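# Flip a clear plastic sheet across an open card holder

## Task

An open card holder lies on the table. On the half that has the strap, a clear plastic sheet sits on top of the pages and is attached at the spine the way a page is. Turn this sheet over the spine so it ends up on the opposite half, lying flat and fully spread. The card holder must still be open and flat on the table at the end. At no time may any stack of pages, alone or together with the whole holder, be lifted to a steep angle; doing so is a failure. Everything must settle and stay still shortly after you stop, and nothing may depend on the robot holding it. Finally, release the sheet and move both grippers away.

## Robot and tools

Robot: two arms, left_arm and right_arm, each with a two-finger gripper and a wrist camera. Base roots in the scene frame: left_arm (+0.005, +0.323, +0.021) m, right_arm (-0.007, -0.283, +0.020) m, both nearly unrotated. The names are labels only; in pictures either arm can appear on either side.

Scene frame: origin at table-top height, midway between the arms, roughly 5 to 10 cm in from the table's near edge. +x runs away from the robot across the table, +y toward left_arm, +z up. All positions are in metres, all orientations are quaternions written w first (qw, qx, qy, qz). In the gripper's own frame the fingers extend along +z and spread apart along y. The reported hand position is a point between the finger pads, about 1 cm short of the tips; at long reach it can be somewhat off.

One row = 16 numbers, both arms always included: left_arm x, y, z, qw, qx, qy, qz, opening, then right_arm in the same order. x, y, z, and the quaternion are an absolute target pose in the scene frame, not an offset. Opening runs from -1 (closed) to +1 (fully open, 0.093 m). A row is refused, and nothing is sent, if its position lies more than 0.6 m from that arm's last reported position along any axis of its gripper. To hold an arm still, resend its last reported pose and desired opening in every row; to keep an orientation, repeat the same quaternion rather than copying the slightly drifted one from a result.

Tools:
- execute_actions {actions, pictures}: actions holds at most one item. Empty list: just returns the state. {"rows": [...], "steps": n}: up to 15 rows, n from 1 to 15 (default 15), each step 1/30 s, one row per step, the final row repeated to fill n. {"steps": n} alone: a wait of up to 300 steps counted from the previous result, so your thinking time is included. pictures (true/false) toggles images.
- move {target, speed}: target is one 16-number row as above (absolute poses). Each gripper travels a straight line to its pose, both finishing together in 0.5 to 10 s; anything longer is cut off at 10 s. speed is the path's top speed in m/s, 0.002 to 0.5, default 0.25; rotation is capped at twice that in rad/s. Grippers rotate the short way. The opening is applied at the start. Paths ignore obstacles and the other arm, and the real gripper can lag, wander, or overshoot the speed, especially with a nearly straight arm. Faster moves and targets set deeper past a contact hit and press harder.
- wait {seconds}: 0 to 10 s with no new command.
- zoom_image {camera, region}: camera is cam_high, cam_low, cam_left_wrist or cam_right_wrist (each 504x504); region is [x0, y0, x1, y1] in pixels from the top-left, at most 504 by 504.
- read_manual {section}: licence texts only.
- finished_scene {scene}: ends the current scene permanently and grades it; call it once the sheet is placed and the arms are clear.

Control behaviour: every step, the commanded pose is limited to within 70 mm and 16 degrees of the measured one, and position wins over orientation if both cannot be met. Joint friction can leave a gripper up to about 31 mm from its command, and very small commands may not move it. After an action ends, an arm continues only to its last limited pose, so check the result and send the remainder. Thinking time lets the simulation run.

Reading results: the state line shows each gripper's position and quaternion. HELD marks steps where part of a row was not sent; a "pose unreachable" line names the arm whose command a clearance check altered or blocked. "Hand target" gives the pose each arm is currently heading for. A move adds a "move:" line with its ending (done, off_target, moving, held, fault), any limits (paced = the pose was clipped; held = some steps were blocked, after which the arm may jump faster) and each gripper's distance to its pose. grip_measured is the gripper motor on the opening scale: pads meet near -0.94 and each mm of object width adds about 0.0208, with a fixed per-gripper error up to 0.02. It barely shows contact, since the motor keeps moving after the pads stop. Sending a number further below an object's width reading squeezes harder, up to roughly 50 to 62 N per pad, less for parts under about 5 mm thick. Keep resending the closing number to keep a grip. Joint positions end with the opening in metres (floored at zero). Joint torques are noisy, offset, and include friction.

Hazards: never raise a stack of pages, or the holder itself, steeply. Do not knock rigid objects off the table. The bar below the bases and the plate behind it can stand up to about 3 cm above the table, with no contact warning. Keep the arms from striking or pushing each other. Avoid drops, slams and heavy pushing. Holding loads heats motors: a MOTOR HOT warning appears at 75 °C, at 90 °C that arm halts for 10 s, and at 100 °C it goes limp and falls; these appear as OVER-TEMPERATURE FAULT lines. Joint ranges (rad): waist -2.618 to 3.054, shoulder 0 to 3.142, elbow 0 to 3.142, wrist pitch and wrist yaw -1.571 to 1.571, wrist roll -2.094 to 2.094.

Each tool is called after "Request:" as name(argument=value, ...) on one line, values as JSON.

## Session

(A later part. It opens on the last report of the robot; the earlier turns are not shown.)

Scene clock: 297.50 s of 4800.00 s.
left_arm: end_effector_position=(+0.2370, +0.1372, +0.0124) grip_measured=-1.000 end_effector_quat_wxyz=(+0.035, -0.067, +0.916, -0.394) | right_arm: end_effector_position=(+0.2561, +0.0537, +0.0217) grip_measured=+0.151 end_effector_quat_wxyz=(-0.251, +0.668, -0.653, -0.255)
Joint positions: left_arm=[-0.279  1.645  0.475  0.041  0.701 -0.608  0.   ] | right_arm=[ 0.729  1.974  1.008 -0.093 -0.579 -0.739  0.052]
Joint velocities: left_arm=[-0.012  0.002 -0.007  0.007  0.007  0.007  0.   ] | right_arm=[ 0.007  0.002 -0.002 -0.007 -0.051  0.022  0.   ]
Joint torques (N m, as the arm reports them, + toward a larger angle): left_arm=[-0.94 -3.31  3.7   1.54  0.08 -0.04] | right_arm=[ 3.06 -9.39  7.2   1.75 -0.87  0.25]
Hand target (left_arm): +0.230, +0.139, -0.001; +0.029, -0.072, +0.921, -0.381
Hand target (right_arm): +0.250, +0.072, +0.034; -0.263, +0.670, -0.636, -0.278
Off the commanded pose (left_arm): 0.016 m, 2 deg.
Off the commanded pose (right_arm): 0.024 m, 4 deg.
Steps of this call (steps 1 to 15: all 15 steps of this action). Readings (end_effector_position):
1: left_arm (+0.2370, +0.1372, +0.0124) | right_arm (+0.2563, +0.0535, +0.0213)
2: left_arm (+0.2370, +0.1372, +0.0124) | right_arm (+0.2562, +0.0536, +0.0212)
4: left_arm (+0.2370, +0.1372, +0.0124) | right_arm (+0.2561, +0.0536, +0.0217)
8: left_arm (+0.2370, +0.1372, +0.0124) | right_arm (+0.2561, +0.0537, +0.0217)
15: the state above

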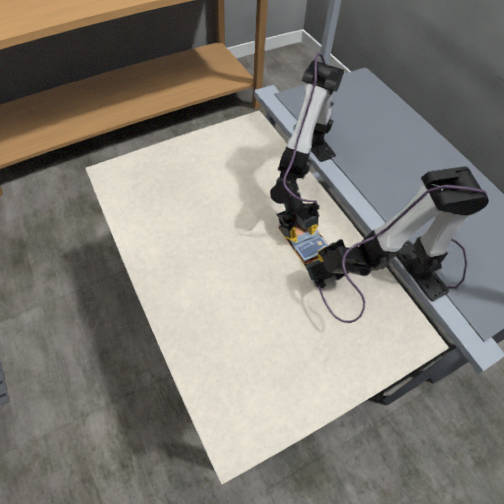

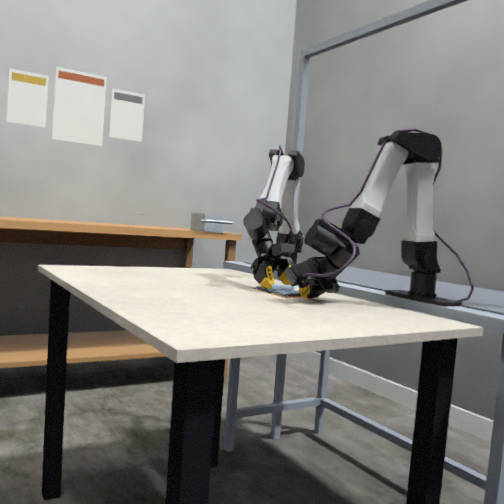

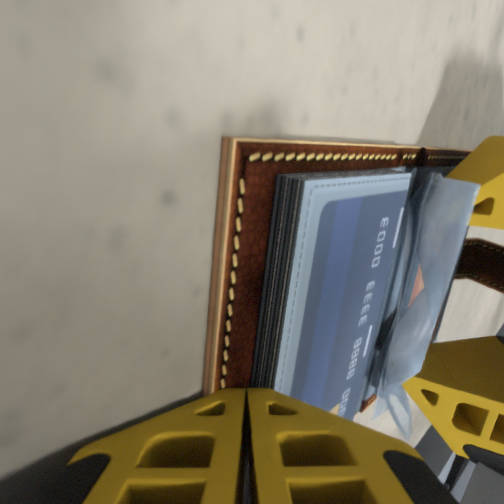

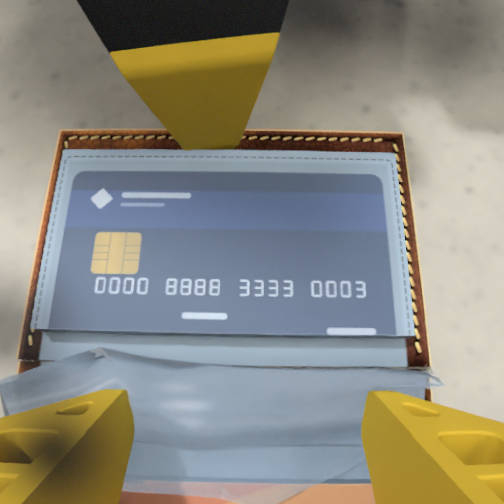

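Request:
execute_actions(actions=[{"rows":[[0.231,0.138,-0.002,0.0299,-0.0723,0.9211,-0.3816,-1,0.252,0.060,0.040,0.2634,-0.670,0.636,0.2776,0.15]],"steps":15}])

Scene clock: 300.40 s of 4800.00 s.
left_arm: end_effector_position=(+0.2398, +0.1347, +0.0126) grip_measured=-1.000 end_effector_quat_wxyz=(+0.041, -0.063, +0.914, -0.398) | right_arm: end_effector_position=(+0.2518, +0.0578, +0.0345) grip_measured=+0.151 end_effector_quat_wxyz=(-0.259, +0.668, -0.641, -0.275)
Joint positions: left_arm=[-0.283  1.655  0.475  0.07   0.703 -0.612  0.   ] | right_arm=[ 0.726  1.949  1.008 -0.1   -0.626 -0.741  0.052]
Joint velocities: left_arm=[-0.002 -0.007  0.017 -0.081 -0.022  0.007  0.   ] | right_arm=[-0.007  0.012  0.007 -0.007 -0.066 -0.051 -0.   ]
Joint torques (N m, as the arm reports them, + toward a larger angle): left_arm=[-0.71 -4.18  3.72  1.3   0.03 -0.03] | right_arm=[ 0.4  -9.66  5.99  1.55 -0.56 -0.01]
Hand target (left_arm): +0.230, +0.138, -0.001; +0.029, -0.072, +0.921, -0.381
Hand target (right_arm): +0.252, +0.060, +0.040; -0.264, +0.670, -0.636, -0.277
Off the commanded pose (left_arm): 0.017 m, 3 deg.
Off the commanded pose (right_arm): 0.006 m, 1 deg.
Steps of this call (steps 1 to 72: nothing new was sent; steps 73 to 87: all 15 steps of this action). Readings (end_effector_position):
73: left_arm (+0.2370, +0.1372, +0.0124) | right_arm (+0.2563, +0.0533, +0.0225)
74: left_arm (+0.2371, +0.1371, +0.0125) | right_arm (+0.2562, +0.0529, +0.0241)
76: left_arm (+0.2380, +0.1364, +0.0125) | right_arm (+0.2551, +0.0548, +0.0289)
80: left_arm (+0.2392, +0.1353, +0.0126) | right_arm (+0.2532, +0.0569, +0.0337)
87: the state above

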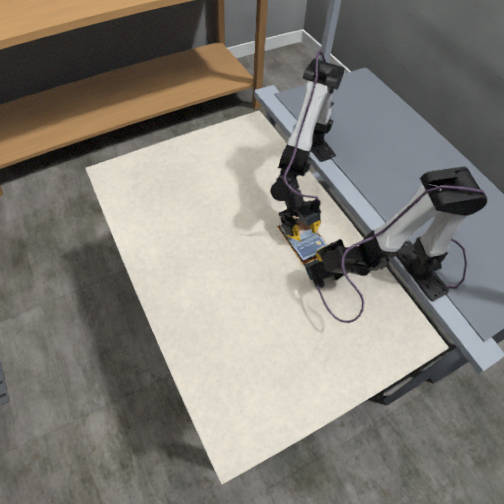

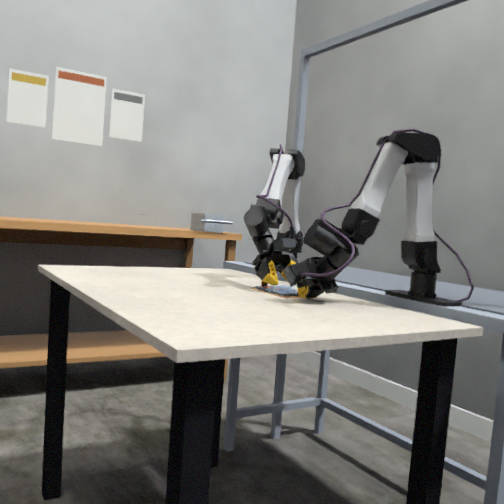

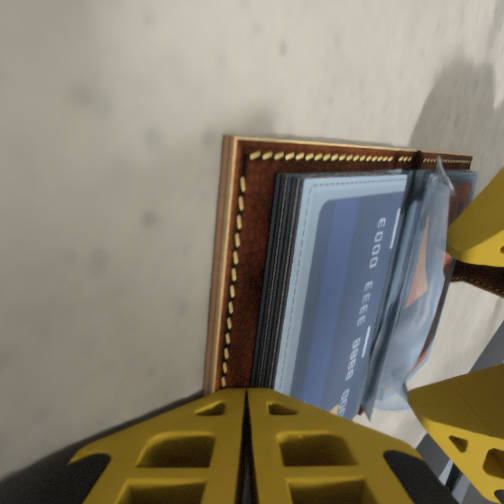

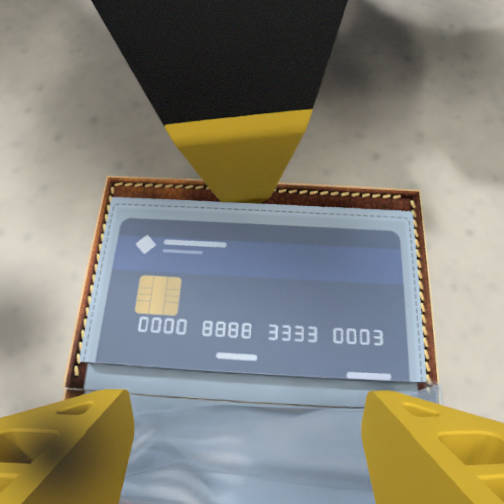

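Request:
move(target=[0.231,0.138,-0.002,0.0299,-0.0723,0.9211,-0.3816,-1,0.255,0.0,0.05,0.2634,-0.670,0.636,0.2776,0.15], speed=0.15)

Scene clock: 302.97 s of 4800.00 s.
left_arm: end_effector_position=(+0.2400, +0.1345, +0.0128) grip_measured=-1.000 end_effector_quat_wxyz=(+0.041, -0.063, +0.914, -0.399) | right_arm: end_effector_position=(+0.2602, +0.0072, +0.0531) grip_measured=+0.151 end_effector_quat_wxyz=(-0.273, +0.671, -0.632, -0.276)
Joint positions: left_arm=[-0.283  1.655  0.475  0.072  0.704 -0.613  0.   ] | right_arm=[ 0.583  1.841  0.939 -0.207 -0.703 -0.904  0.052]
Joint velocities: left_arm=[-0.002  0.007 -0.002  0.095  0.007  0.037  0.   ] | right_arm=[ 0.012 -0.027 -0.012 -0.007  0.007 -0.007  0.   ]
Joint torques (N m, as the arm reports them, + toward a larger angle): left_arm=[-0.7  -4.21  3.72  1.33  0.02 -0.03] | right_arm=[-0.55 -8.87  4.25  1.19 -0.57 -0.1 ]
Hand target (left_arm): +0.231, +0.139, -0.001; +0.030, -0.072, +0.921, -0.382
Hand target (right_arm): +0.254, +0.000, +0.050; -0.263, +0.670, -0.636, -0.278
Off the commanded pose (left_arm): 0.018 m, 3 deg.
Off the commanded pose (right_arm): 0.009 m, 1 deg.
move: off_target (left_arm)

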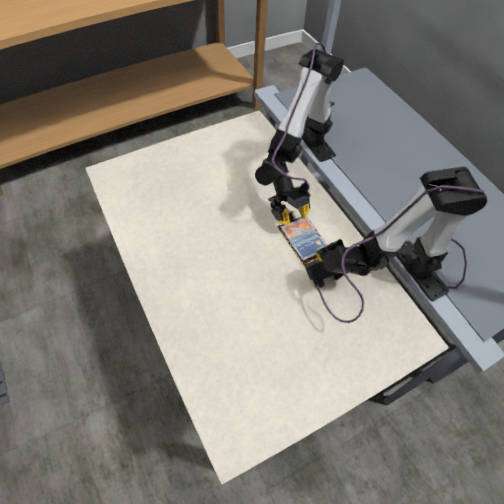

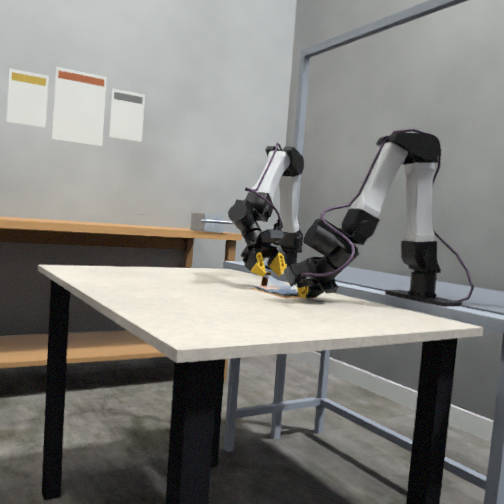

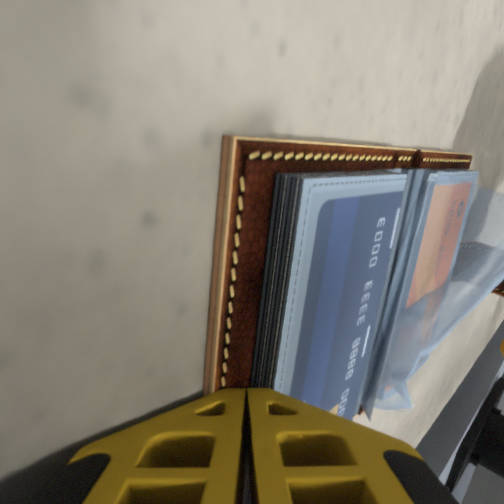

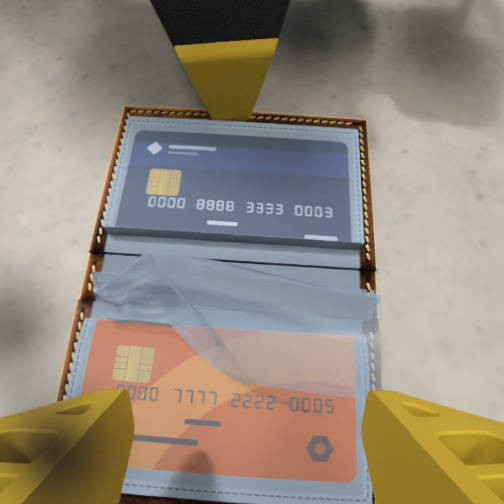

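Request:
execute_actions(actions=[])

Request:
zoom_image(camera="cam_low", region=[235, 250, 335, 310])

Scene clock: 306.80 s of 4800.00 s.
left_arm: end_effector_position=(+0.2400, +0.1345, +0.0128) grip_measured=-1.000 end_effector_quat_wxyz=(+0.041, -0.063, +0.914, -0.399) | right_arm: end_effector_position=(+0.2598, +0.0071, +0.0529) grip_measured=+0.151 end_effector_quat_wxyz=(-0.272, +0.671, -0.631, -0.277)
Joint positions: left_arm=[-0.283  1.655  0.475  0.072  0.704 -0.613  0.   ] | right_arm=[ 0.583  1.841  0.939 -0.209 -0.704 -0.907  0.052]
Joint velocities: left_arm=[-0.007  0.002  0.007 -0.022  0.037 -0.037  0.   ] | right_arm=[-0.007  0.022 -0.022 -0.007  0.051  0.022  0.   ]
Joint torques (N m, as the arm reports them, + toward a larger angle): left_arm=[-0.69 -4.24  3.69  1.31  0.03 -0.02] | right_arm=[-0.55 -8.89  4.24  1.2  -0.58 -0.08]
Hand target (left_arm): +0.231, +0.139, -0.001; +0.030, -0.072, +0.921, -0.382
Hand target (right_arm): +0.254, +0.000, +0.050; -0.263, +0.670, -0.636, -0.278
Off the commanded pose (left_arm): 0.018 m, 3 deg.
Off the commanded pose (right_arm): 0.009 m, 1 deg.
Steps of this call (steps 1 to 90: nothing new was sent; then 0.83 s passed at rest). Readings (end_effector_position):
1: left_arm (+0.2400, +0.1345, +0.0128) | right_arm (+0.2601, +0.0072, +0.0531)
2: left_arm (+0.2400, +0.1345, +0.0128) | right_arm (+0.2600, +0.0072, +0.0530)
4: left_arm (+0.2400, +0.1345, +0.0128) | right_arm (+0.2600, +0.0071, +0.0530)
8: left_arm (+0.2400, +0.1345, +0.0128) | right_arm (+0.2598, +0.0071, +0.0530)
90: the state above

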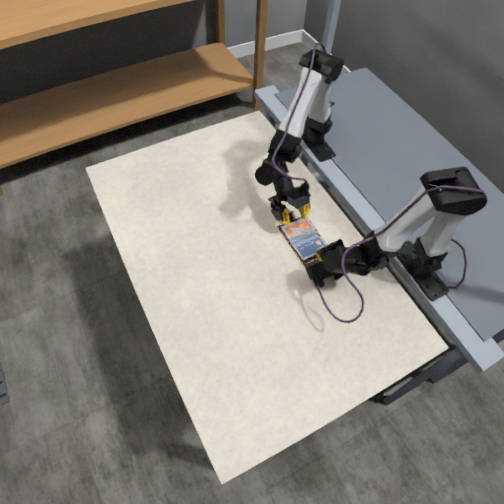

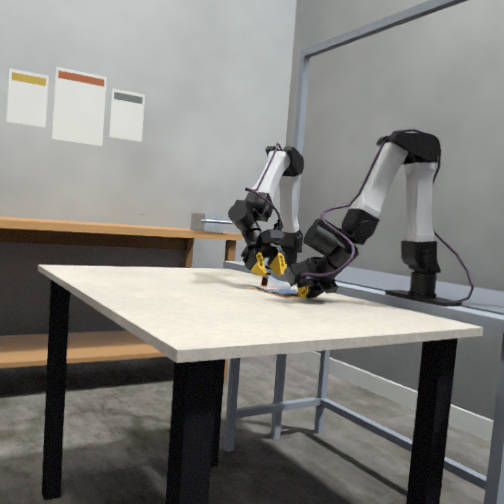

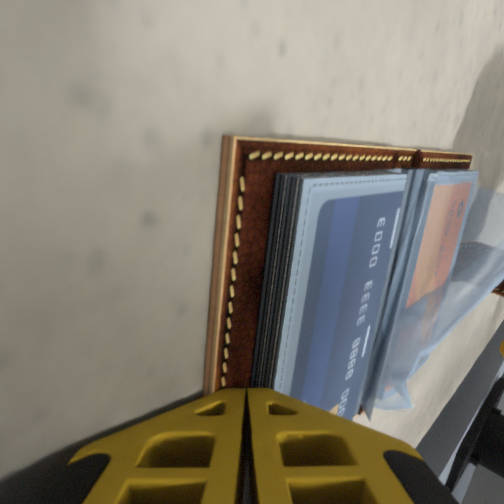

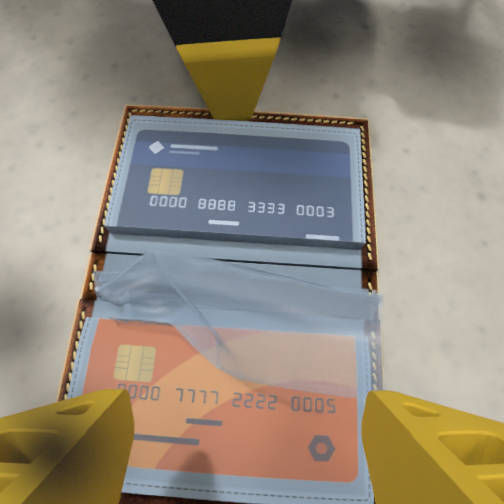

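Region (235, 250, 335, 310) of cam_low's 504x504 image, scaled by 5.040, with more detail than that image has; it fills the top 302 rows of this view, and the rest is white.

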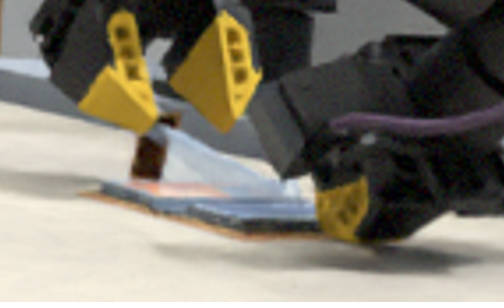

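Request:
move(target=[0.231,0.138,-0.002,0.0299,-0.0723,0.9211,-0.3816,-1,0.247,0.012,0.010,0.2634,-0.670,0.636,0.2776,0.15], speed=0.04)

Scene clock: 330.60 s of 4800.00 s.
left_arm: end_effector_position=(+0.2401, +0.1345, +0.0128) grip_measured=-1.000 end_effector_quat_wxyz=(+0.041, -0.063, +0.914, -0.399) | right_arm: end_effector_position=(+0.2539, +0.0157, +0.0249) grip_measured=+0.151 end_effector_quat_wxyz=(-0.280, +0.673, -0.626, -0.277)
Joint positions: left_arm=[-0.283  1.655  0.475  0.072  0.704 -0.613  0.   ] | right_arm=[ 0.615  1.91   0.874 -0.035 -0.696 -0.872  0.052]
Joint velocities: left_arm=[ 0.007 -0.002  0.002  0.007 -0.022 -0.051  0.   ] | right_arm=[ 0.002 -0.032  0.012  0.081 -0.066 -0.066  0.   ]
Joint torques (N m, as the arm reports them, + toward a larger angle): left_arm=[-0.73 -4.15  3.71  1.31  0.04 -0.03] | right_arm=[ 0.88 -6.71  3.57  1.58 -0.41  0.08]
Hand target (left_arm): +0.231, +0.139, -0.001; +0.029, -0.072, +0.921, -0.382
Hand target (right_arm): +0.247, +0.012, +0.010; -0.263, +0.670, -0.636, -0.277
Off the commanded pose (left_arm): 0.018 m, 3 deg.
Off the commanded pose (right_arm): 0.017 m, 2 deg.
After step 90, 19.20 s passed at rest.
move: off_target (left_arm, right_arm)

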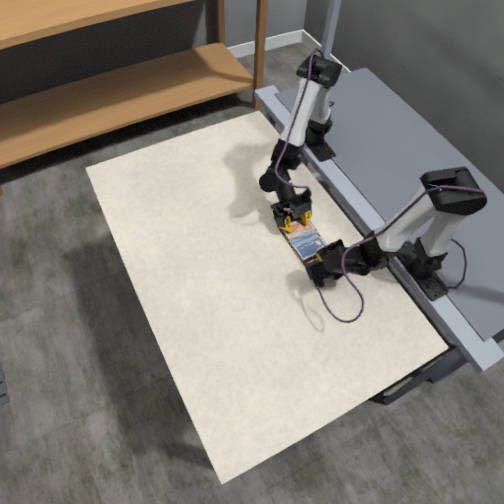

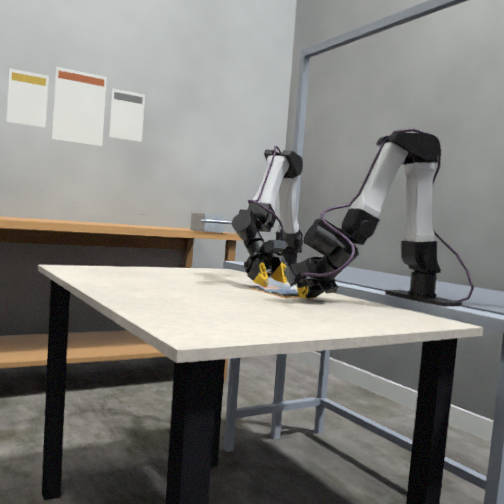

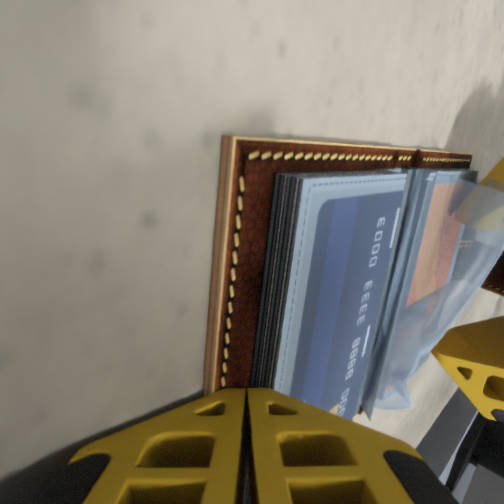

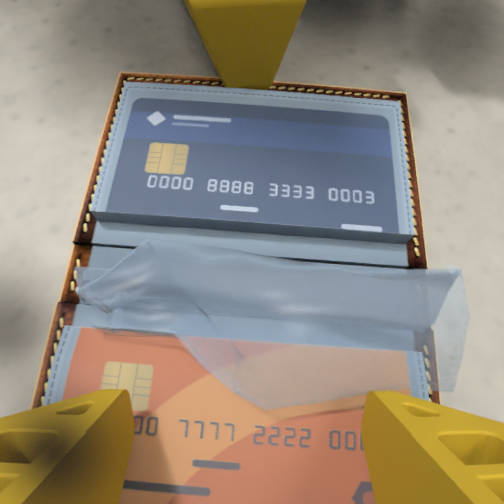

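Request:
execute_actions(actions=[{"rows":[[0.231,0.138,-0.002,0.0299,-0.0723,0.9211,-0.3816,-1,0.249,0.020,0.014,0.2634,-0.670,0.636,0.2776,0.15],[0.231,0.138,-0.002,0.0299,-0.0723,0.9211,-0.3816,-1,0.249,0.022,0.015,0.2634,-0.670,0.636,0.2776,0.15],[0.231,0.138,-0.002,0.0299,-0.0723,0.9211,-0.3816,-1,0.249,0.024,0.016,0.2634,-0.670,0.636,0.2776,0.15],[0.231,0.138,-0.002,0.0299,-0.0723,0.9211,-0.3816,-1,0.249,0.026,0.017,0.2634,-0.670,0.636,0.2776,0.15],[0.231,0.138,-0.002,0.0299,-0.0723,0.9211,-0.3816,-1,0.249,0.028,0.018,0.2634,-0.670,0.636,0.2776,0.15],[0.231,0.138,-0.002,0.0299,-0.0723,0.9211,-0.3816,-1,0.249,0.030,0.019,0.2634,-0.670,0.636,0.2776,0.15],[0.231,0.138,-0.002,0.0299,-0.0723,0.9211,-0.3816,-1,0.249,0.032,0.020,0.2634,-0.670,0.636,0.2776,0.15],[0.231,0.138,-0.002,0.0299,-0.0723,0.9211,-0.3816,-1,0.249,0.034,0.021,0.2634,-0.670,0.636,0.2776,0.15],[0.231,0.138,-0.002,0.0299,-0.0723,0.9211,-0.3816,-1,0.249,0.036,0.022,0.2634,-0.670,0.636,0.2776,0.15]],"steps":15}])

Scene clock: 338.97 s of 4800.00 s.
left_arm: end_effector_position=(+0.2404, +0.1346, +0.0128) grip_measured=-1.000 end_effector_quat_wxyz=(+0.042, -0.063, +0.914, -0.398) | right_arm: end_effector_position=(+0.2480, +0.0357, +0.0295) grip_measured=+0.151 end_effector_quat_wxyz=(-0.276, +0.675, -0.625, -0.280)
Joint positions: left_arm=[-0.283  1.655  0.475  0.073  0.702 -0.613  0.   ] | right_arm=[ 0.674  1.916  0.908 -0.033 -0.672 -0.814  0.052]
Joint velocities: left_arm=[-0.007 -0.022  0.017  0.007 -0.037  0.007  0.   ] | right_arm=[-0.007 -0.017 -0.027 -0.022 -0.022  0.081  0.   ]
Joint torques (N m, as the arm reports them, + toward a larger angle): left_arm=[-0.74 -4.24  3.7   1.3   0.03 -0.02] | right_arm=[ 0.56 -7.03  6.48  1.43 -0.41  0.08]
Hand target (left_arm): +0.231, +0.139, -0.001; +0.030, -0.072, +0.921, -0.381
Hand target (right_arm): +0.249, +0.036, +0.022; -0.264, +0.670, -0.636, -0.278
Off the commanded pose (left_arm): 0.018 m, 3 deg.
Off the commanded pose (right_arm): 0.008 m, 2 deg.
Steps of this call (steps 1 to 90: nothing new was sent; then 4.87 s passed at rest; steps 91 to 105: all 15 steps of this action). Readings (end_effector_position):
91: left_arm (+0.2401, +0.1345, +0.0128) | right_arm (+0.2539, +0.0161, +0.0249)
92: left_arm (+0.2401, +0.1345, +0.0128) | right_arm (+0.2530, +0.0170, +0.0246)
94: left_arm (+0.2401, +0.1345, +0.0128) | right_arm (+0.2493, +0.0202, +0.0241)
98: left_arm (+0.2404, +0.1346, +0.0128) | right_arm (+0.2466, +0.0287, +0.0258)
105: the state above

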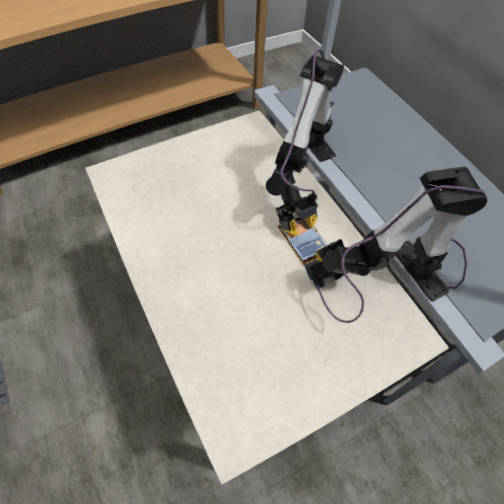

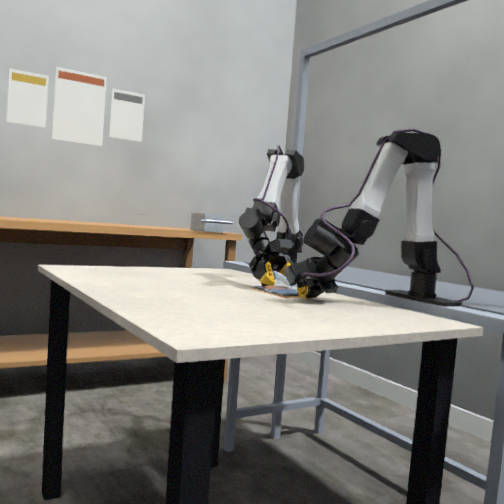

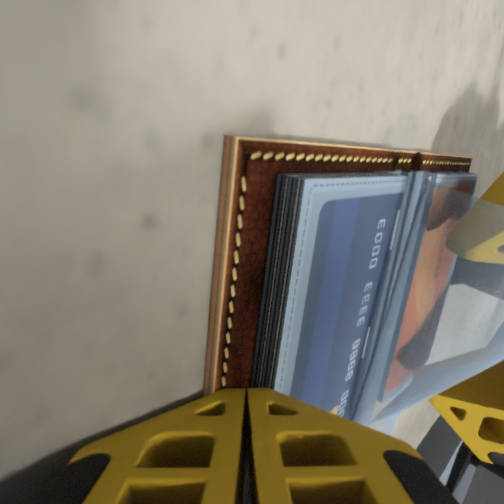

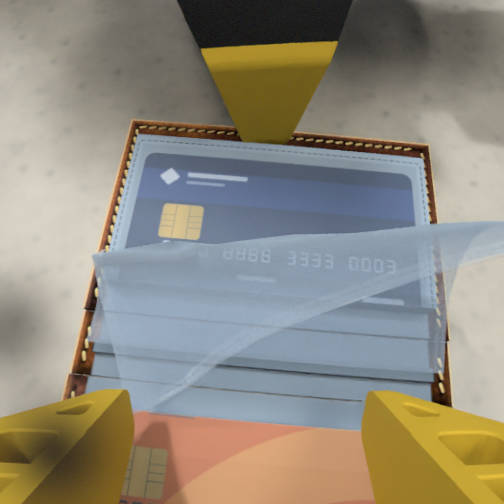

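Request:
execute_actions(actions=[{"rows":[[0.231,0.138,-0.002,0.0299,-0.0723,0.9211,-0.3816,-1,0.249,0.039,0.022,0.2634,-0.670,0.636,0.2776,0.15],[0.231,0.138,-0.002,0.0299,-0.0723,0.9211,-0.3816,-1,0.249,0.042,0.022,0.2634,-0.670,0.636,0.2776,0.15],[0.231,0.138,-0.002,0.0299,-0.0723,0.9211,-0.3816,-1,0.249,0.045,0.022,0.2634,-0.670,0.636,0.2776,0.15],[0.231,0.138,-0.002,0.0299,-0.0723,0.9211,-0.3816,-1,0.249,0.048,0.022,0.2634,-0.670,0.636,0.2776,0.15],[0.231,0.138,-0.002,0.0299,-0.0723,0.9211,-0.3816,-1,0.249,0.051,0.022,0.2634,-0.670,0.636,0.2776,0.15],[0.231,0.138,-0.002,0.0299,-0.0723,0.9211,-0.3816,-1,0.249,0.054,0.022,0.2634,-0.670,0.636,0.2776,0.15],[0.231,0.138,-0.002,0.0299,-0.0723,0.9211,-0.3816,-1,0.249,0.057,0.022,0.2634,-0.670,0.636,0.2776,0.15],[0.231,0.138,-0.002,0.0299,-0.0723,0.9211,-0.3816,-1,0.249,0.060,0.022,0.2634,-0.670,0.636,0.2776,0.15]],"steps":15}])

Scene clock: 344.83 s of 4800.00 s.
left_arm: end_effector_position=(+0.2404, +0.1346, +0.0128) grip_measured=-1.000 end_effector_quat_wxyz=(+0.042, -0.063, +0.914, -0.398) | right_arm: end_effector_position=(+0.2448, +0.0579, +0.0279) grip_measured=+0.151 end_effector_quat_wxyz=(-0.267, +0.675, -0.628, -0.282)
Joint positions: left_arm=[-0.283  1.655  0.475  0.073  0.702 -0.613  0.   ] | right_arm=[ 0.732  1.955  0.963 -0.032 -0.644 -0.754  0.052]
Joint velocities: left_arm=[ 0.007  0.007 -0.022  0.037 -0.007  0.022  0.   ] | right_arm=[-0.002  0.007  0.002  0.051 -0.007  0.037 -0.001]
Joint torques (N m, as the arm reports them, + toward a larger angle): left_arm=[-0.74 -4.23  3.73  1.3   0.03 -0.02] | right_arm=[ 0.43 -7.41  6.7   1.65 -0.39  0.08]
Hand target (left_arm): +0.231, +0.139, -0.001; +0.029, -0.072, +0.921, -0.381
Hand target (right_arm): +0.249, +0.060, +0.022; -0.264, +0.670, -0.636, -0.277
Off the commanded pose (left_arm): 0.018 m, 3 deg.
Off the commanded pose (right_arm): 0.008 m, 1 deg.
Steps of this call (steps 1 to 90: nothing new was sent; then 2.37 s passed at rest; steps 91 to 105: all 15 steps of this action). Readings (end_effector_position):
91: left_arm (+0.2404, +0.1346, +0.0128) | right_arm (+0.2483, +0.0355, +0.0292)
92: left_arm (+0.2404, +0.1346, +0.0128) | right_arm (+0.2482, +0.0361, +0.0291)
94: left_arm (+0.2404, +0.1346, +0.0128) | right_arm (+0.2480, +0.0399, +0.0289)
98: left_arm (+0.2404, +0.1346, +0.0128) | right_arm (+0.2455, +0.0516, +0.0281)
105: the state above

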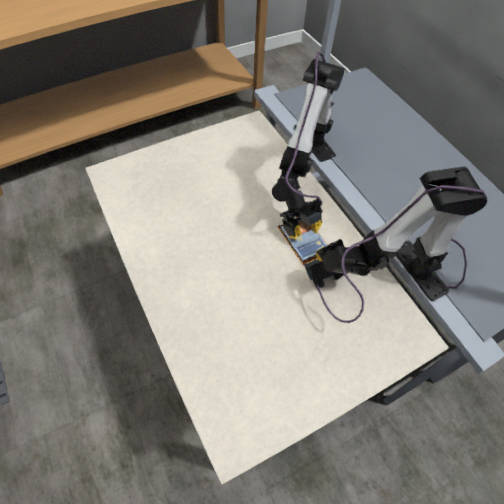

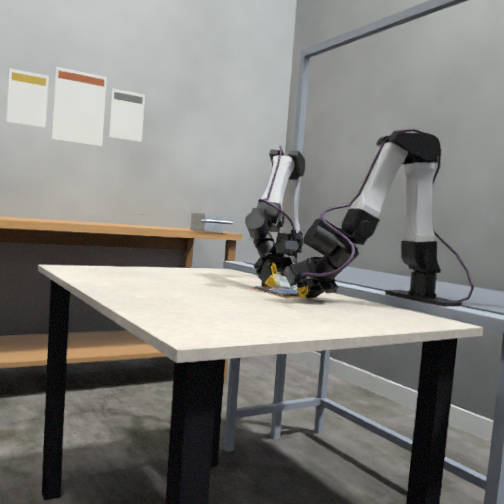

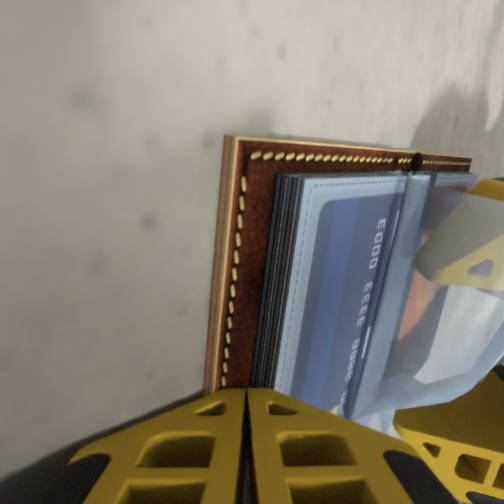

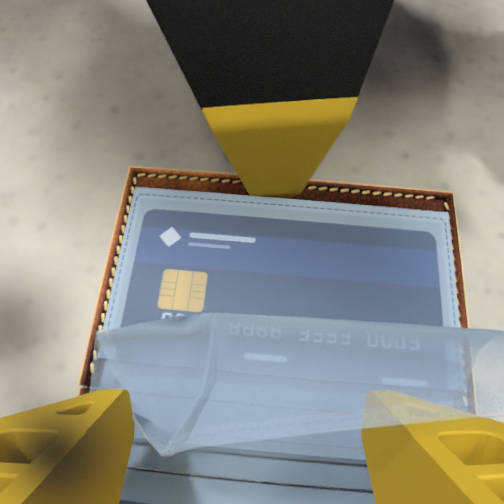

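Request:
execute_actions(actions=[{"rows":[[0.231,0.138,-0.002,0.0299,-0.0723,0.9211,-0.3816,-1,0.249,0.063,0.023,0.2634,-0.670,0.636,0.2776,0.15],[0.231,0.138,-0.002,0.0299,-0.0723,0.9211,-0.3816,-1,0.249,0.066,0.023,0.2634,-0.670,0.636,0.2776,0.15],[0.231,0.138,-0.002,0.0299,-0.0723,0.9211,-0.3816,-1,0.249,0.069,0.023,0.2634,-0.670,0.636,0.2776,0.15],[0.231,0.138,-0.002,0.0299,-0.0723,0.9211,-0.3816,-1,0.249,0.072,0.023,0.2634,-0.670,0.636,0.2776,0.15],[0.231,0.138,-0.002,0.0299,-0.0723,0.9211,-0.3816,-1,0.249,0.075,0.023,0.2634,-0.670,0.636,0.2776,0.15],[0.231,0.138,-0.002,0.0299,-0.0723,0.9211,-0.3816,-1,0.249,0.078,0.023,0.2634,-0.670,0.636,0.2776,0.15],[0.231,0.138,-0.002,0.0299,-0.0723,0.9211,-0.3816,-1,0.249,0.081,0.023,0.2634,-0.670,0.636,0.2776,0.15],[0.231,0.138,-0.002,0.0299,-0.0723,0.9211,-0.3816,-1,0.249,0.084,0.023,0.2634,-0.670,0.636,0.2776,0.15],[0.231,0.138,-0.002,0.0299,-0.0723,0.9211,-0.3816,-1,0.249,0.087,0.023,0.2634,-0.670,0.636,0.2776,0.15]],"steps":15}])

Scene clock: 353.57 s of 4800.00 s.
left_arm: end_effector_position=(+0.2407, +0.1347, +0.0127) grip_measured=-1.000 end_effector_quat_wxyz=(+0.043, -0.063, +0.914, -0.398) | right_arm: end_effector_position=(+0.2443, +0.0833, +0.0282) grip_measured=+0.151 end_effector_quat_wxyz=(-0.264, +0.675, -0.629, -0.282)
Joint positions: left_arm=[-0.283  1.655  0.475  0.074  0.701 -0.613  0.   ] | right_arm=[ 0.787  2.     1.034 -0.029 -0.615 -0.696  0.052]
Joint velocities: left_arm=[ 0.007 -0.002  0.012 -0.051  0.022  0.051  0.   ] | right_arm=[-0.002  0.002  0.012 -0.066 -0.051  0.095  0.   ]
Joint torques (N m, as the arm reports them, + toward a larger angle): left_arm=[-0.71 -4.21  3.67  1.29  0.05 -0.02] | right_arm=[ 0.6  -7.9   7.02  1.73 -0.32  0.11]
Hand target (left_arm): +0.231, +0.139, -0.001; +0.030, -0.072, +0.921, -0.382
Hand target (right_arm): +0.249, +0.087, +0.023; -0.264, +0.670, -0.636, -0.278
Off the commanded pose (left_arm): 0.018 m, 3 deg.
Off the commanded pose (right_arm): 0.008 m, 1 deg.
Steps of this call (steps 1 to 90: nothing new was sent; then 5.23 s passed at rest; steps 91 to 105: all 15 steps of this action). Readings (end_effector_position):
91: left_arm (+0.2404, +0.1346, +0.0128) | right_arm (+0.2452, +0.0577, +0.0276)
92: left_arm (+0.2404, +0.1346, +0.0128) | right_arm (+0.2453, +0.0581, +0.0276)
94: left_arm (+0.2404, +0.1346, +0.0128) | right_arm (+0.2462, +0.0621, +0.0281)
98: left_arm (+0.2404, +0.1346, +0.0128) | right_arm (+0.2452, +0.0749, +0.0291)
105: the state above

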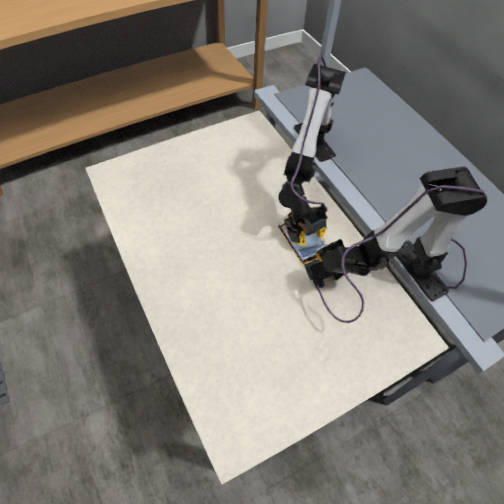

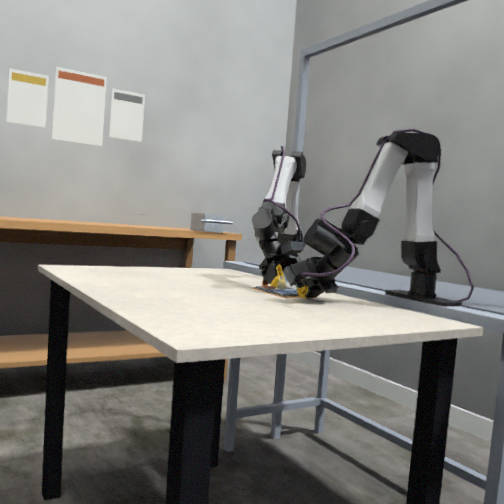

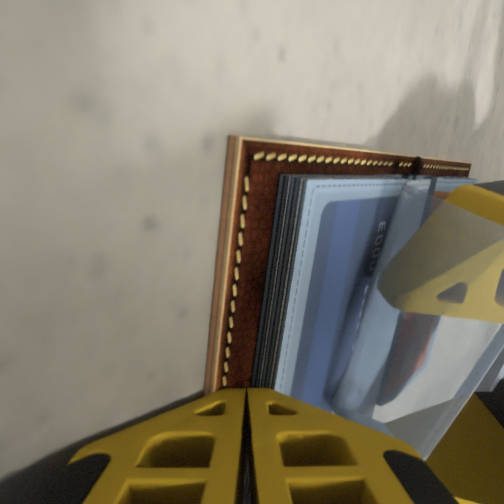

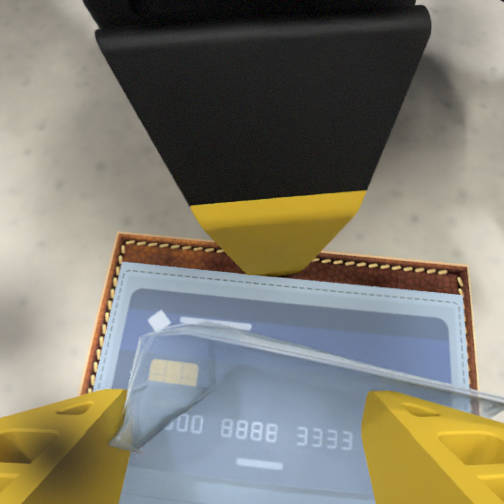

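Request:
execute_actions(actions=[{"rows":[[0.236,0.140,0.015,0.0299,-0.0723,0.9211,-0.3816,-1,0.249,0.090,0.023,0.2634,-0.670,0.636,0.2776,0.15],[0.236,0.146,0.022,0.0299,-0.0723,0.9211,-0.3816,-1,0.249,0.093,0.023,0.2634,-0.670,0.636,0.2776,0.15],[0.236,0.152,0.028,0.0299,-0.0723,0.9211,-0.3816,-1,0.249,0.096,0.023,0.2634,-0.670,0.636,0.2776,0.15],[0.236,0.158,0.034,0.0299,-0.0723,0.9211,-0.3816,-1,0.249,0.099,0.023,0.2634,-0.670,0.636,0.2776,0.15],[0.236,0.164,0.040,0.0299,-0.0723,0.9211,-0.3816,-1,0.249,0.102,0.023,0.2634,-0.670,0.636,0.2776,0.15],[0.236,0.170,0.045,0.0299,-0.0723,0.9211,-0.3816,-1,0.249,0.105,0.023,0.2634,-0.670,0.636,0.2776,0.15],[0.236,0.177,0.050,0.0299,-0.0723,0.9211,-0.3816,-1,0.249,0.108,0.023,0.2634,-0.670,0.636,0.2776,0.15],[0.236,0.184,0.055,0.0299,-0.0723,0.9211,-0.3816,-1,0.249,0.111,0.023,0.2634,-0.670,0.636,0.2776,0.15],[0.236,0.192,0.060,0.0299,-0.0723,0.9211,-0.3816,-1,0.249,0.114,0.023,0.2634,-0.670,0.636,0.2776,0.15],[0.236,0.200,0.060,0.0299,-0.0723,0.9211,-0.3816,-1,0.249,0.117,0.023,0.2634,-0.670,0.636,0.2776,0.15]],"steps":15}])

Scene clock: 359.43 s of 4800.00 s.
left_arm: end_effector_position=(+0.2486, +0.1980, +0.0554) grip_measured=-1.000 end_effector_quat_wxyz=(+0.063, -0.098, +0.916, -0.384) | right_arm: end_effector_position=(+0.2455, +0.1153, +0.0312) grip_measured=+0.151 end_effector_quat_wxyz=(-0.269, +0.675, -0.626, -0.283)
Joint positions: left_arm=[-0.024  1.446  0.558 -0.369  0.743 -0.38   0.   ] | right_arm=[ 0.845  2.056  1.129 -0.025 -0.585 -0.638  0.052]
Joint velocities: left_arm=[ 0.061 -0.002  0.222 -0.681  0.037  0.491  0.   ] | right_arm=[-0.022 -0.002  0.002  0.022  0.022  0.007  0.001]
Joint torques (N m, as the arm reports them, + toward a larger angle): left_arm=[ 0.29 -5.28  8.52  0.81  0.54  0.14] | right_arm=[ 0.55 -8.44  6.99  1.74 -0.31  0.08]
Hand target (left_arm): +0.237, +0.198, +0.060; +0.038, -0.078, +0.919, -0.385
Hand target (right_arm): +0.249, +0.117, +0.023; -0.264, +0.670, -0.636, -0.278
Off the commanded pose (left_arm): 0.014 m, 5 deg.
Off the commanded pose (right_arm): 0.009 m, 2 deg.
Steps of this call (steps 1 to 90: nothing new was sent; then 2.37 s passed at rest; steps 91 to 105: all 15 steps of this action). Readings (end_effector_position):
91: left_arm (+0.2400, +0.1350, +0.0128) | right_arm (+0.2444, +0.0833, +0.0281)
92: left_arm (+0.2389, +0.1361, +0.0137) | right_arm (+0.2445, +0.0838, +0.0283)
94: left_arm (+0.2366, +0.1425, +0.0184) | right_arm (+0.2456, +0.0883, +0.0292)
98: left_arm (+0.2415, +0.1653, +0.0356) | right_arm (+0.2463, +0.1021, +0.0315)
105: the state above

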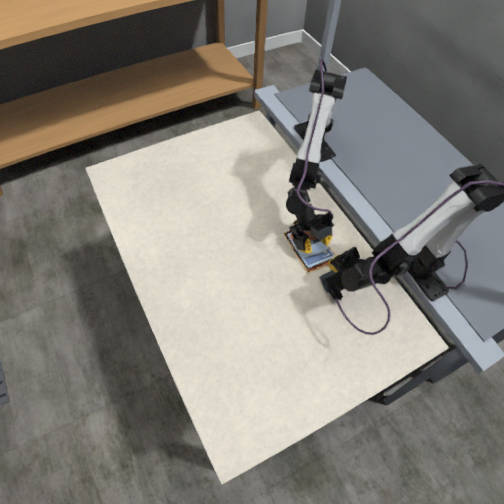

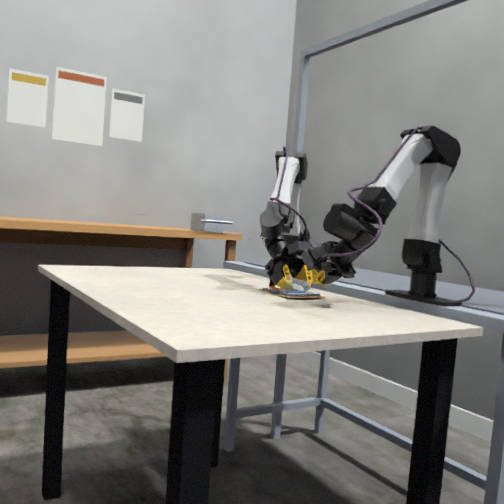

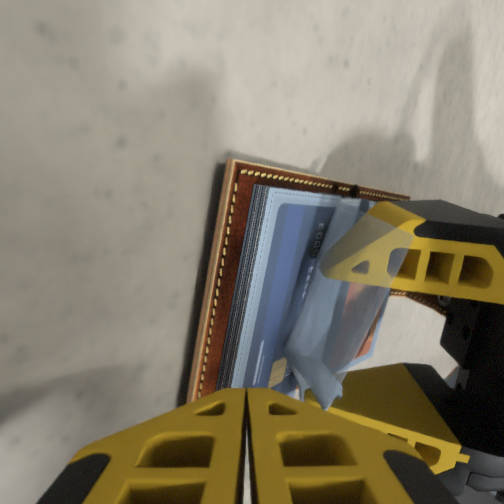

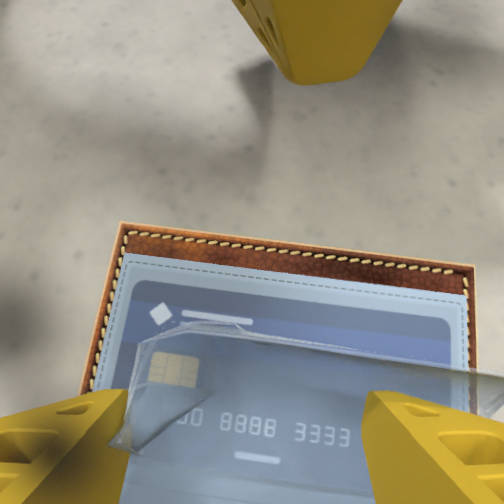

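Request:
move(target=[0.24,0.30,0.12,0.0299,-0.0723,0.9211,-0.3816,-1,0.247,0.117,0.027,0.0,-0.7253,0.6884,0.0,0.15], speed=0.2)

Scene clock: 367.87 s of 4800.00 s.
left_arm: end_effector_position=(+0.2377, +0.2940, +0.1195) grip_measured=-1.000 end_effector_quat_wxyz=(+0.031, -0.073, +0.920, -0.385) | right_arm: end_effector_position=(+0.2477, +0.1192, +0.0380) grip_measured=+0.151 end_effector_quat_wxyz=(-0.014, +0.733, -0.680, -0.009)
Joint positions: left_arm=[ 0.415  1.531  0.939 -1.199  0.762  0.325  0.   ] | right_arm=[ 1.027  2.417  2.068 -1.19  -0.046 -0.657  0.052]
Joint velocities: left_arm=[ 0.002 -0.012 -0.002 -0.066  0.007  0.022  0.   ] | right_arm=[-0.012 -0.002 -0.012  0.022  0.022 -0.022  0.   ]
Joint torques (N m, as the arm reports them, + toward a larger angle): left_arm=[ 0.59 -4.52  8.63 -0.27  0.42  0.14] | right_arm=[  0.39 -11.3    7.31   0.35  -0.08   0.1 ]
Hand target (left_arm): +0.241, +0.298, +0.121; +0.032, -0.073, +0.920, -0.383
Hand target (right_arm): +0.247, +0.115, +0.030; +0.002, +0.730, -0.684, -0.001
Off the commanded pose (left_arm): 0.006 m, 0 deg.
Off the commanded pose (right_arm): 0.011 m, 2 deg.
After step 90, 2.73 s passed at rest.
move: off_target (right_arm)

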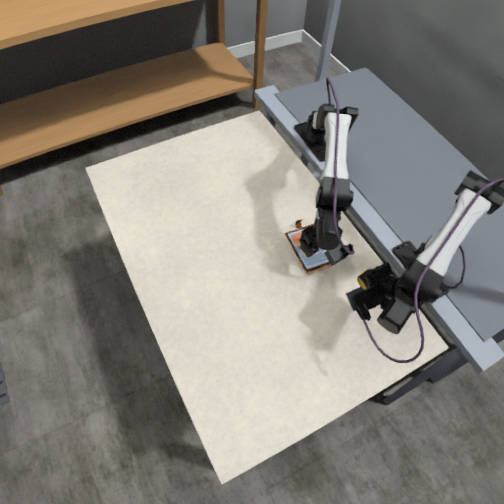

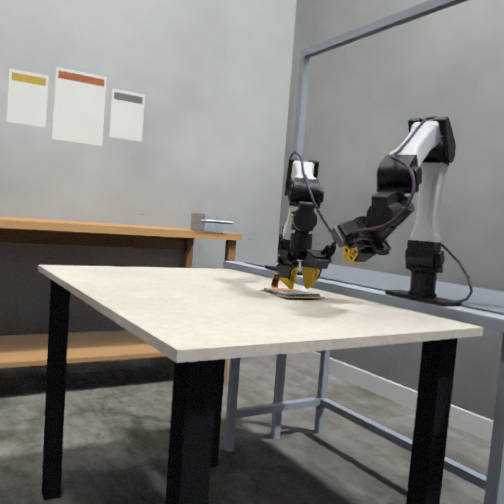

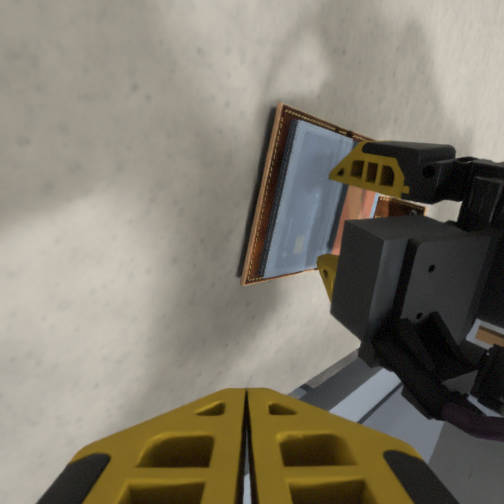

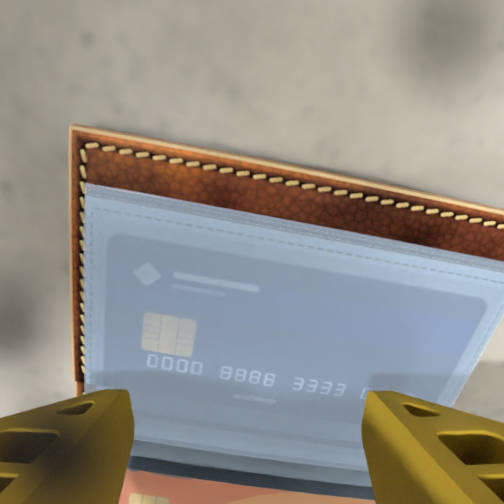

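The sheet flipped over and appears flat. Lift clear and check.

Request:
move(target=[0.24,0.30,0.12,0.0299,-0.0723,0.9211,-0.3816,-1,0.26,0.03,0.15,0.0988,-0.7253,0.6884,0.1,0.15], speed=0.2)

Scene clock: 372.30 s of 4800.00 s.
left_arm: end_effector_position=(+0.2361, +0.2954, +0.1192) grip_measured=-1.000 end_effector_quat_wxyz=(+0.030, -0.072, +0.920, -0.383) | right_arm: end_effector_position=(+0.2616, +0.0354, +0.1552) grip_measured=+0.151 end_effector_quat_wxyz=(-0.110, +0.715, -0.683, -0.097)
Joint positions: left_arm=[ 0.421  1.531  0.939 -1.207  0.756  0.336  0.   ] | right_arm=[ 0.804  1.931  1.715 -1.143 -0.234 -0.824  0.052]
Joint velocities: left_arm=[ 0.007  0.012  0.002  0.007 -0.037  0.022  0.   ] | right_arm=[ 0.012 -0.012 -0.017 -0.022 -0.007 -0.139  0.   ]
Joint torques (N m, as the arm reports them, + toward a larger angle): left_arm=[ 0.59 -4.3   8.67 -0.3   0.42  0.12] | right_arm=[-0.31 -9.72  4.85  0.92 -0.35 -0.08]
Hand target (left_arm): +0.240, +0.300, +0.120; +0.030, -0.073, +0.921, -0.381
Hand target (right_arm): +0.258, +0.030, +0.149; -0.097, +0.717, -0.683, -0.099
Off the commanded pose (left_arm): 0.006 m, 0 deg.
Off the commanded pose (right_arm): 0.008 m, 1 deg.
After step 90, 0.17 s passed at rest.
move: done

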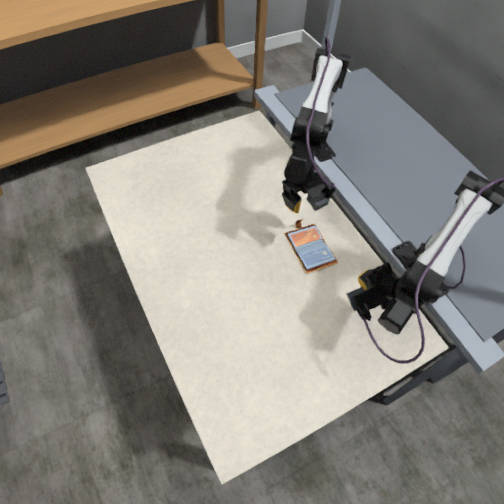

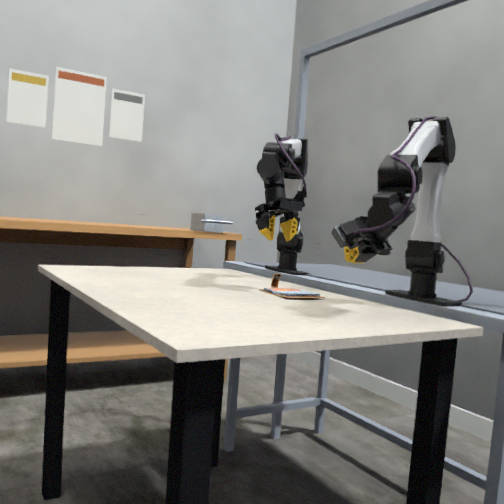

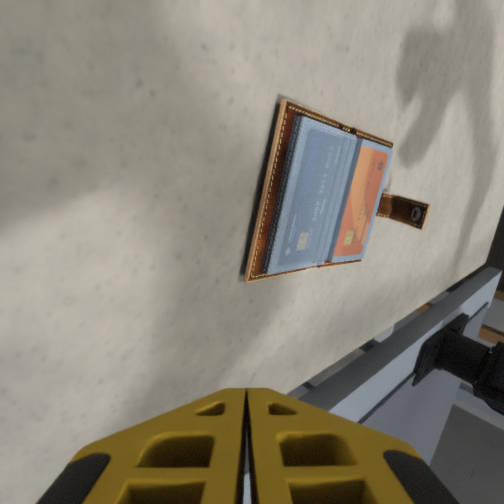

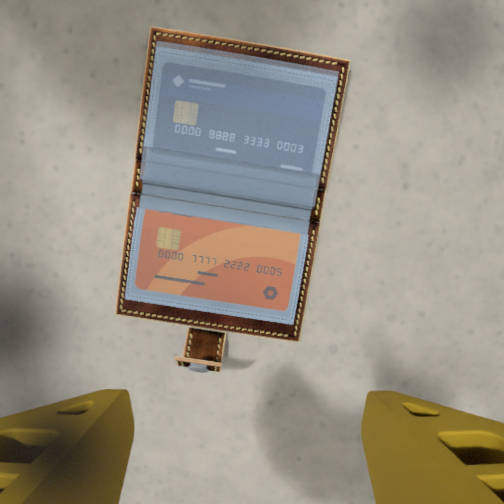

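Request:
zoom_image(camera="cam_left_wrist", region=[230, 85, 440, 295])

Region (230, 85, 440, 295) of cam_left_wrist's 504x504 image, scaled by 2.400, with more detail than that image has.

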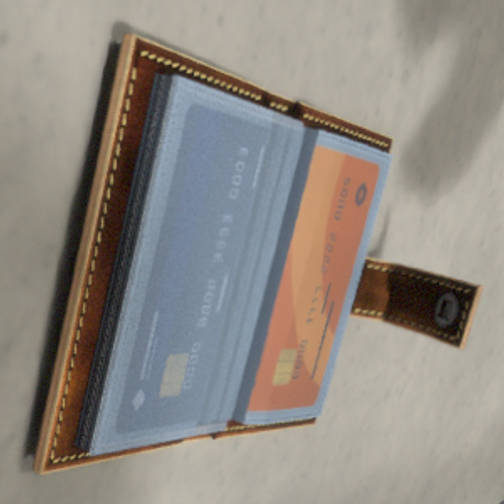

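The sheet lies flat on the other half and both arms are clear.

Request:
finished_scene(scene=1)

The scene is finished: the task was done.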